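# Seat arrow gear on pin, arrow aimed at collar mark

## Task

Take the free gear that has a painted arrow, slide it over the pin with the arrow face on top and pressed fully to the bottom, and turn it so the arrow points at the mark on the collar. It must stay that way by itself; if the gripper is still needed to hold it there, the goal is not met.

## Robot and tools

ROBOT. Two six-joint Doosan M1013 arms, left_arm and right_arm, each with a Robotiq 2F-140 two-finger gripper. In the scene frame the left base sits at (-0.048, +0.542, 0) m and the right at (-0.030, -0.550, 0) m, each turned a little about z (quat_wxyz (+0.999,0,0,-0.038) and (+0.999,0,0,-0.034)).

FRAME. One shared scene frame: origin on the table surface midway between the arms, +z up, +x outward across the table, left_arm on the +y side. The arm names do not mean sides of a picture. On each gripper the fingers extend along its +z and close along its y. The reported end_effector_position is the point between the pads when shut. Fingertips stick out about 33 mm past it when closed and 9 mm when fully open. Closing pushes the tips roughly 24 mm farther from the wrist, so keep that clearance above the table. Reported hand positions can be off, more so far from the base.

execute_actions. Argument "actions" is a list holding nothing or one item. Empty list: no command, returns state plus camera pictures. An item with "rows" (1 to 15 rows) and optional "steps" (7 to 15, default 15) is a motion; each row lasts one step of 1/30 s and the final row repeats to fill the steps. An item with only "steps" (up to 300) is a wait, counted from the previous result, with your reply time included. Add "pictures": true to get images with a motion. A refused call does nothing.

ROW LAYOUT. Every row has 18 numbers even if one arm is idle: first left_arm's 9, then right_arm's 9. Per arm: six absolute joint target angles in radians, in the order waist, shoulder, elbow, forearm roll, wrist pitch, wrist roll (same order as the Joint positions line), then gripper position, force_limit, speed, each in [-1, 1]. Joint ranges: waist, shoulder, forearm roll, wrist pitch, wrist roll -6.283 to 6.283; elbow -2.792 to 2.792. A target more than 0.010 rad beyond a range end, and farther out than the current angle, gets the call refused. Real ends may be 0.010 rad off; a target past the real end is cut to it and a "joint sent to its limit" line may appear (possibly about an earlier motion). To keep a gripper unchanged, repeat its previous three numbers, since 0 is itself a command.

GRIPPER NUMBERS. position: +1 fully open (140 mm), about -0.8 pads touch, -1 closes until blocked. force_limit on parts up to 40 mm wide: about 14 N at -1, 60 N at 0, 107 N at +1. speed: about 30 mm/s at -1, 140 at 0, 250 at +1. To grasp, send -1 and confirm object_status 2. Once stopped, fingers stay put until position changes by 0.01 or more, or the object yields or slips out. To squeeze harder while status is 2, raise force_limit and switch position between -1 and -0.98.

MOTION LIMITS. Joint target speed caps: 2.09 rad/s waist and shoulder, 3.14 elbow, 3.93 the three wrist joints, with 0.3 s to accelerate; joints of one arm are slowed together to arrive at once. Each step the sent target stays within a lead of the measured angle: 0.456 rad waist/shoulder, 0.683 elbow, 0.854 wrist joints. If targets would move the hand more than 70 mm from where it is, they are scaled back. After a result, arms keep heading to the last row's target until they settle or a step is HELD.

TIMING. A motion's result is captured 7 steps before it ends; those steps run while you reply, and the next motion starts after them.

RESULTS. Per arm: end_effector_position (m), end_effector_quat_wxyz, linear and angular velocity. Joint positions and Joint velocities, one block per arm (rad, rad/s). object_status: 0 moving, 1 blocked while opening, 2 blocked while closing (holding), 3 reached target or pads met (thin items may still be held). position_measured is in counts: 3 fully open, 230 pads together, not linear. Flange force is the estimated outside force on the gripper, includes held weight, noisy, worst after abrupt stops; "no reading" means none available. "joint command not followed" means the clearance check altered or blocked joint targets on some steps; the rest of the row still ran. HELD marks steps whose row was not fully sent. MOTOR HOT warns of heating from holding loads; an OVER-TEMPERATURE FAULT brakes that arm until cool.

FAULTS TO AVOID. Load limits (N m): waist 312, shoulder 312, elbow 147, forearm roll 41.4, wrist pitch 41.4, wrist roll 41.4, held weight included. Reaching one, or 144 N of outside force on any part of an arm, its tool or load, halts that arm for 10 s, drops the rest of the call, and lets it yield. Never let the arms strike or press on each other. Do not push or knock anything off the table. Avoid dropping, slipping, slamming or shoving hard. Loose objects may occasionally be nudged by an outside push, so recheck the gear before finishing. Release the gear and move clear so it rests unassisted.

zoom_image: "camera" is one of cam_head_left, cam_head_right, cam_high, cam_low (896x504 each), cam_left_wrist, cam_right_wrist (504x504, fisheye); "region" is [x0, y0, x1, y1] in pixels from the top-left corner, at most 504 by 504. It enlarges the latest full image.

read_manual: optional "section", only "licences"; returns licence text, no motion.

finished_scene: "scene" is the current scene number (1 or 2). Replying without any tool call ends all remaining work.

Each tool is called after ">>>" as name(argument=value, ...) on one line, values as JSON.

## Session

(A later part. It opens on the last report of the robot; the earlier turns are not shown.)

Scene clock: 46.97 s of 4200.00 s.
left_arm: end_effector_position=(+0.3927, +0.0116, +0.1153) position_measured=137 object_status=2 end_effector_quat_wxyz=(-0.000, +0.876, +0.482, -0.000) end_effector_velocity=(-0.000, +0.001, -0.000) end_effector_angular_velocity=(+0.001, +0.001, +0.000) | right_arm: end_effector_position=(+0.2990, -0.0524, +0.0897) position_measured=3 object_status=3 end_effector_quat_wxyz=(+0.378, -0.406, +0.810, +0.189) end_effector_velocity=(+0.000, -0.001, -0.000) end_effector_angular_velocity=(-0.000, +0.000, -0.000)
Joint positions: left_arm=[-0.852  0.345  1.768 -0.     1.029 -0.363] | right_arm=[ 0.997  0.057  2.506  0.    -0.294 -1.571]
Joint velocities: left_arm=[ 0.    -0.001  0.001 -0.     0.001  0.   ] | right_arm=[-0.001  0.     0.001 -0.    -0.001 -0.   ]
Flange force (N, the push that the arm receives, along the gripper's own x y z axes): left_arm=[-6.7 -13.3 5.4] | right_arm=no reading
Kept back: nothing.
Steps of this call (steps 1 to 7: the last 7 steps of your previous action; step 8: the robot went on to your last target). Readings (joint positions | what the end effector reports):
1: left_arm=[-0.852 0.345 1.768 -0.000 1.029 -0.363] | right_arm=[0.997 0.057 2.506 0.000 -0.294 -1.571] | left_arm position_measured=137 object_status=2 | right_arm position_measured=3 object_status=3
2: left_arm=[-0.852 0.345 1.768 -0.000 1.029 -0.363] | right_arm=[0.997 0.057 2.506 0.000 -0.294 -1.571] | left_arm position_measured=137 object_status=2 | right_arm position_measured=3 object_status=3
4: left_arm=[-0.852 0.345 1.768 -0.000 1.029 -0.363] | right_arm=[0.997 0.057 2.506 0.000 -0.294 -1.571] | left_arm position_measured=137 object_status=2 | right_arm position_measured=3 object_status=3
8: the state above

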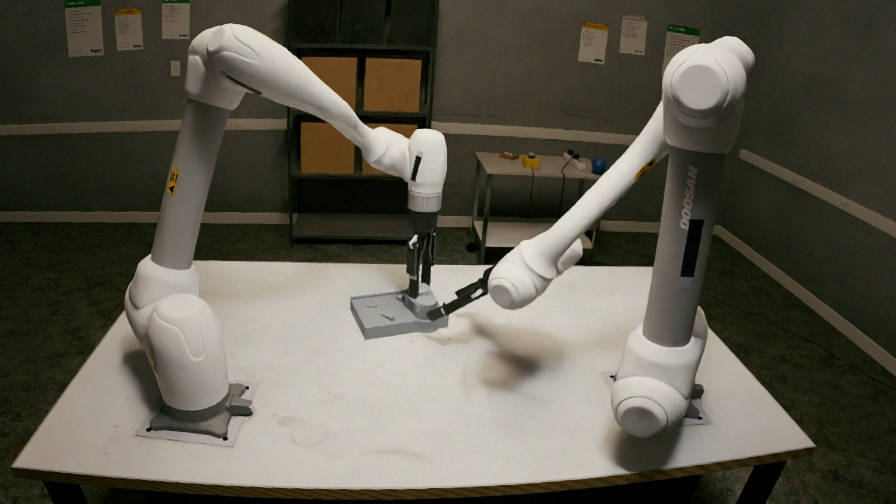

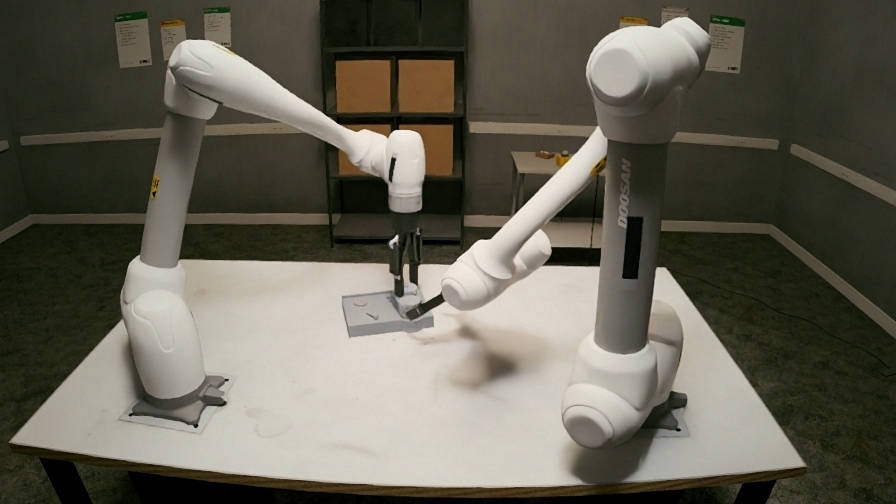

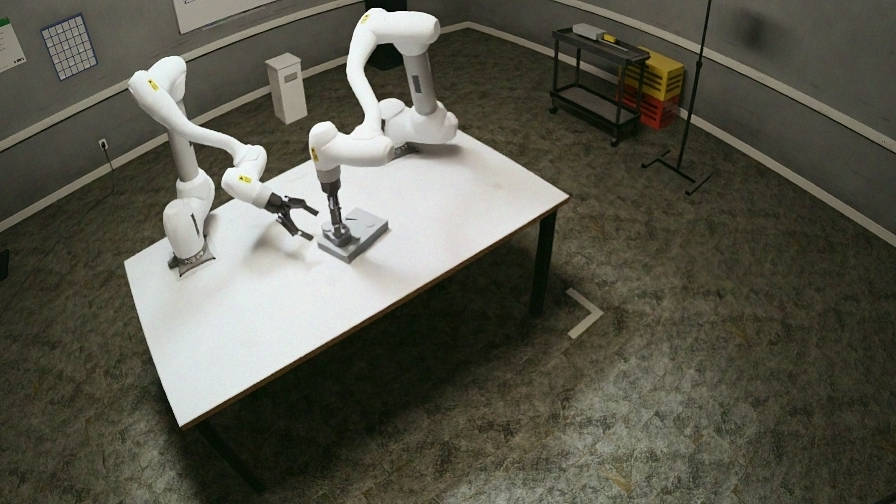

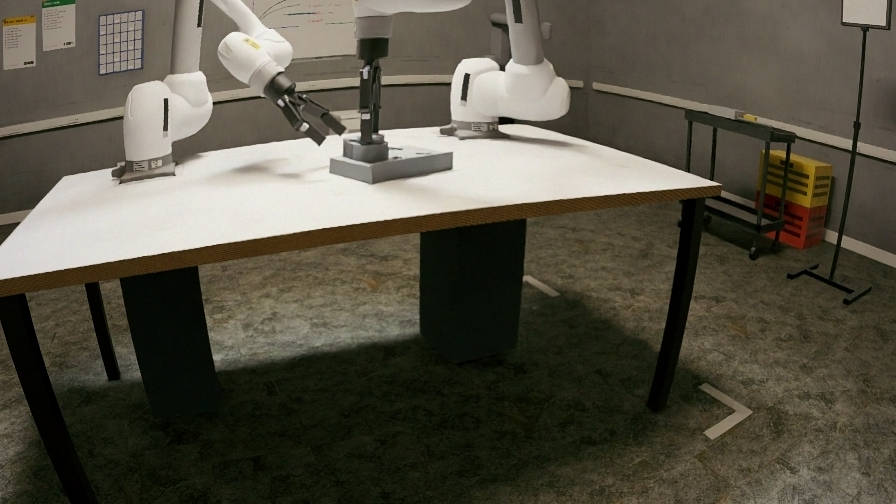

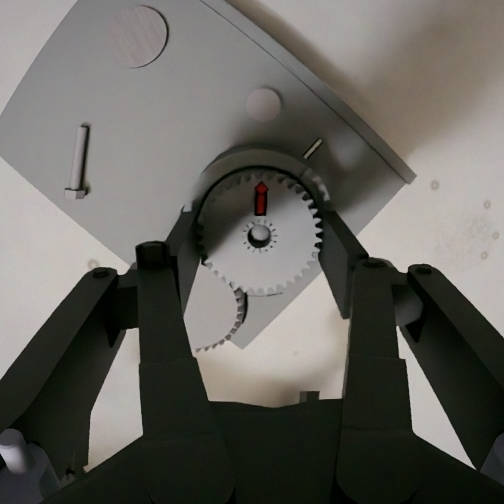

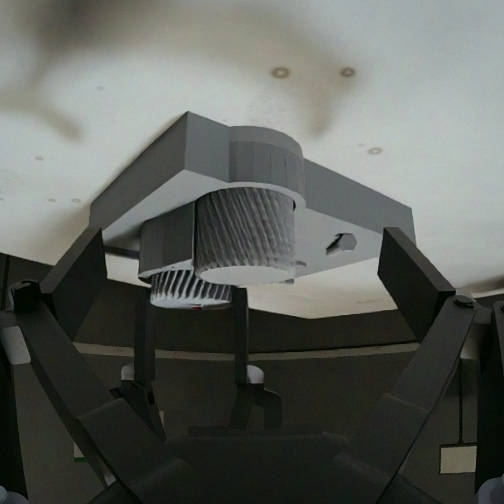

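>>> execute_actions(actions=[{"rows":[[-0.8519,0.3449,1.7675,0,1.0292,-0.3625,0.1,-0.7,-0.7,0.997,0.057,2.506,0,-0.294,-1.571,1,0,0]]}])

>>> execute_actions(actions=[{"rows":[[-0.8522,0.3212,1.7504,0,1.07,0.353,0.1,-0.7,-0.7,0.997,0.057,2.506,0,-0.294,-1.571,1,0,0]]}])

>>> execute_actions(actions=[{"steps":15}], pictures=true)

>>> zoom_image(camera="cam_left_wrist", region=[170, 100, 350, 290])

Scene clock: 47.43 s of 4200.00 s.
left_arm: end_effector_position=(+0.3927, +0.0115, +0.1153) position_measured=117 object_status=0 end_effector_quat_wxyz=(+0.000, +0.876, +0.482, +0.000) end_effector_velocity=(-0.001, +0.001, +0.002) end_effector_angular_velocity=(+0.001, +0.002, +0.001) | right_arm: end_effector_position=(+0.2990, -0.0524, +0.0897) position_measured=3 object_status=3 end_effector_quat_wxyz=(+0.378, -0.406, +0.810, +0.189) end_effector_velocity=(-0.001, -0.000, -0.001) end_effector_angular_velocity=(-0.002, +0.001, -0.000)
Joint positions: left_arm=[-0.852  0.345  1.768 -0.     1.029 -0.362] | right_arm=[ 0.997  0.057  2.506  0.    -0.294 -1.571]
Joint velocities: left_arm=[-0.    -0.002 -0.    -0.001  0.005 -0.   ] | right_arm=[0.    0.    0.001 0.    0.002 0.   ]
Flange force (N, the push that the arm receives, along the gripper's own x y z axes): left_arm=[-4.7 0.4 1.8] | right_arm=no reading
Steps of this call (steps 1 to 6: the robot went on to your last target; steps 7 to 14: the first 8 steps of this action). Readings (joint positions | what the end effector reports):
7: left_arm=[-0.852 0.345 1.768 -0.000 1.029 -0.362] | right_arm=[0.997 0.057 2.506 -0.000 -0.294 -1.571] | left_arm position_measured=137 object_status=0 | right_arm position_measured=3 object_status=3
8: left_arm=[-0.852 0.345 1.768 -0.000 1.029 -0.362] | right_arm=[0.997 0.057 2.506 0.000 -0.294 -1.571] | left_arm position_measured=137 object_status=0 | right_arm position_measured=3 object_status=3
10: left_arm=[-0.852 0.345 1.768 -0.000 1.029 -0.362] | right_arm=[0.997 0.057 2.506 0.000 -0.294 -1.571] | left_arm position_measured=129 object_status=0 | right_arm position_measured=3 object_status=3
14: the state above

Scene clock: 47.93 s of 4200.00 s.
left_arm: end_effector_position=(+0.3920, +0.0125, +0.1272) position_measured=117 object_status=3 end_effector_quat_wxyz=(-0.000, +0.946, +0.323, -0.000) end_effector_velocity=(-0.006, +0.007, +0.100) end_effector_angular_velocity=(-0.002, +0.000, -2.864) | right_arm: end_effector_position=(+0.2990, -0.0524, +0.0897) position_measured=3 object_status=3 end_effector_quat_wxyz=(+0.378, -0.406, +0.810, +0.189) end_effector_velocity=(-0.000, +0.001, +0.000) end_effector_angular_velocity=(+0.001, -0.001, +0.002)
Joint positions: left_arm=[-0.852  0.333  1.759 -0.     1.049 -0.015] | right_arm=[ 0.997  0.057  2.506  0.    -0.294 -1.571]
Joint velocities: left_arm=[ 0.    -0.096 -0.07  -0.002  0.164  2.865] | right_arm=[ 0.001 -0.    -0.    -0.    -0.001  0.   ]
Flange force (N, the push that the arm receives, along the gripper's own x y z axes): left_arm=[-4.4 0.8 3.1] | right_arm=no reading
Steps of this call (steps 1 to 7: the last 7 steps of your previous action; steps 8 to 15: the first 8 steps of this action). Readings (joint positions | what the end effector reports):
8: left_arm=[-0.852 0.345 1.768 -0.000 1.029 -0.362] | right_arm=[0.997 0.057 2.506 0.000 -0.294 -1.571] | left_arm position_measured=117 object_status=3 | right_arm position_measured=3 object_status=3
9: left_arm=[-0.852 0.345 1.767 -0.000 1.030 -0.355] | right_arm=[0.997 0.057 2.506 0.000 -0.294 -1.571] | left_arm position_measured=117 object_status=3 | right_arm position_measured=3 object_status=3
11: left_arm=[-0.852 0.343 1.766 -0.000 1.033 -0.299] | right_arm=[0.997 0.057 2.506 0.000 -0.294 -1.571] | left_arm position_measured=117 object_status=3 | right_arm position_measured=3 object_status=3
15: the state above

Scene clock: 48.43 s of 4200.00 s.
left_arm: end_effector_position=(+0.3910, +0.0135, +0.1399) position_measured=117 object_status=3 end_effector_quat_wxyz=(-0.000, +0.990, +0.144, -0.000) end_effector_velocity=(+0.001, -0.000, -0.001) end_effector_angular_velocity=(+0.001, +0.000, -0.000) | right_arm: end_effector_position=(+0.2990, -0.0524, +0.0897) position_measured=3 object_status=3 end_effector_quat_wxyz=(+0.378, -0.406, +0.810, +0.189) end_effector_velocity=(-0.001, +0.000, -0.000) end_effector_angular_velocity=(-0.001, +0.001, +0.001)
Joint positions: left_arm=[-0.852  0.321  1.75  -0.     1.07   0.353] | right_arm=[ 0.997  0.057  2.506 -0.    -0.294 -1.571]
Joint velocities: left_arm=[ 0.001  0.002 -0.001  0.    -0.001  0.001] | right_arm=[0.001 0.    0.001 0.    0.    0.   ]
Flange force (N, the push that the arm receives, along the gripper's own x y z axes): left_arm=[-2.8 4.4 2.8] | right_arm=no reading
Kept back: nothing.
Steps of this call (steps 1 to 7: the last 7 steps of your previous action; steps 8 to 15: the robot went on to your last target). Readings (joint positions | what the end effector reports):
1: left_arm=[-0.852 0.330 1.757 -0.000 1.054 0.079] | right_arm=[0.997 0.057 2.506 0.000 -0.294 -1.571] | left_arm position_measured=117 object_status=3 | right_arm position_measured=3 object_status=3
2: left_arm=[-0.852 0.328 1.755 -0.000 1.059 0.160] | right_arm=[0.997 0.057 2.506 -0.000 -0.294 -1.571] | left_arm position_measured=117 object_status=3 | right_arm position_measured=3 object_status=3
4: left_arm=[-0.852 0.324 1.752 -0.000 1.066 0.280] | right_arm=[0.997 0.057 2.506 0.000 -0.294 -1.571] | left_arm position_measured=117 object_status=3 | right_arm position_measured=3 object_status=3
8: left_arm=[-0.852 0.321 1.750 -0.000 1.070 0.352] | right_arm=[0.997 0.057 2.506 0.000 -0.294 -1.571] | left_arm position_measured=117 object_status=3 | right_arm position_measured=3 object_status=3
15: the state above

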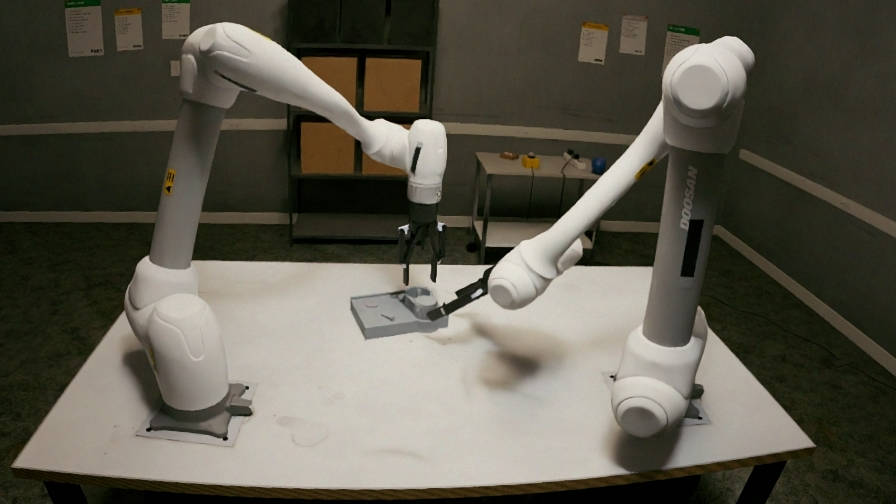

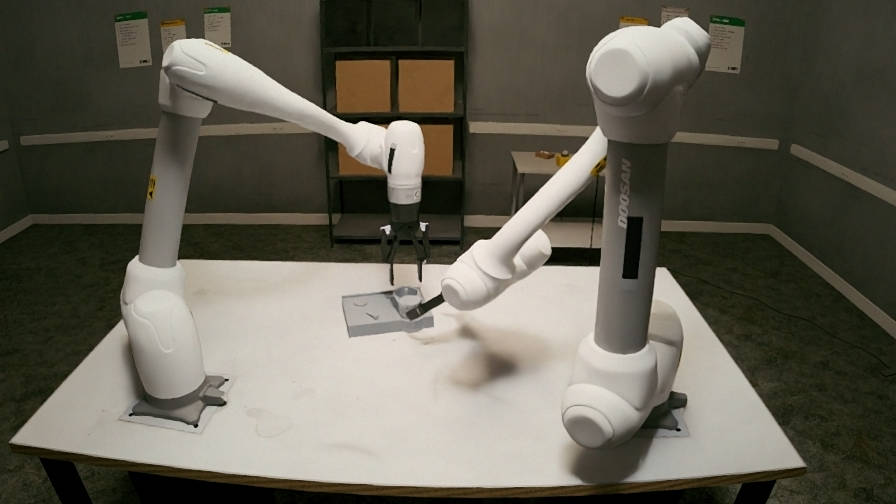

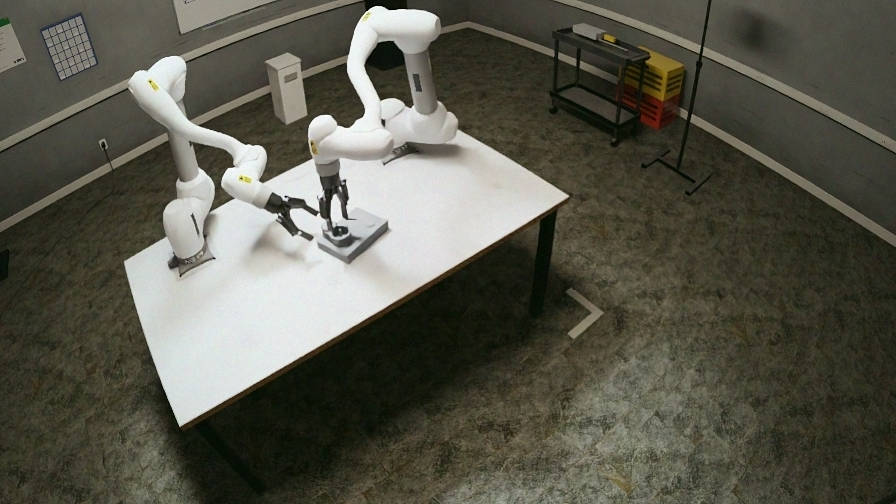

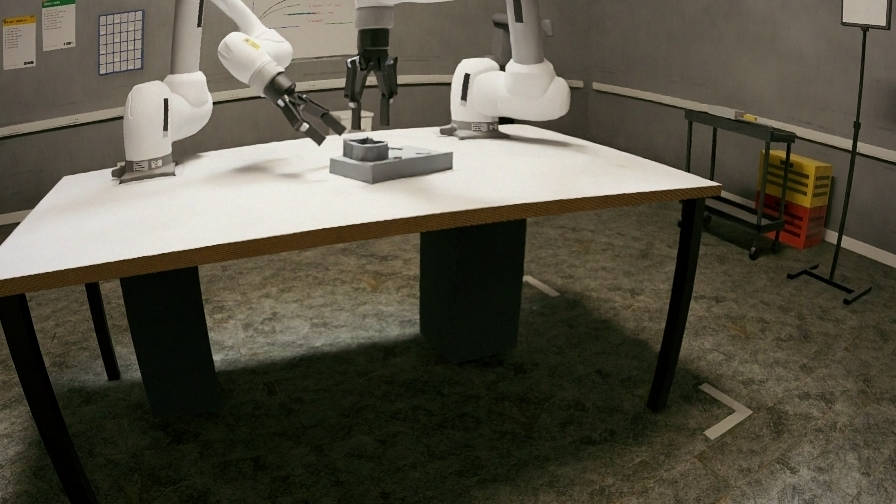

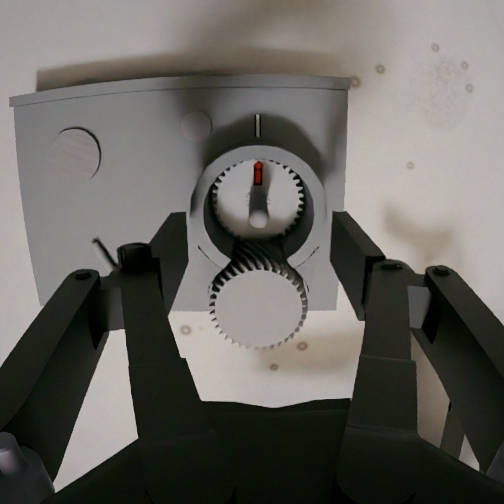

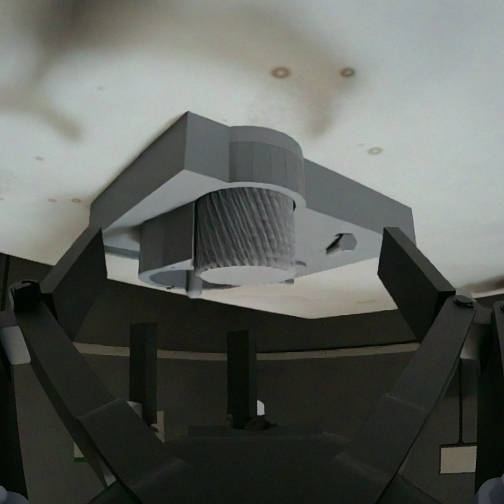

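Region (170, 100, 350, 290) of cam_left_wrist's 504x504 image, scaled by 2.653, with more detail than that image has; it fills the left 477 columns of this view, and the rest is white.

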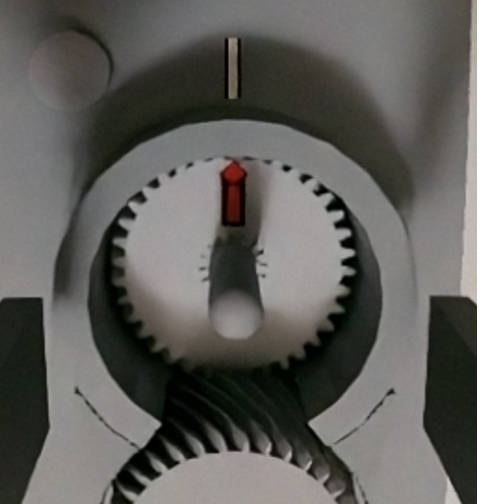

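Aligned and seated.

>>> finished_scene(scene=1)

The scene is finished: the task was done.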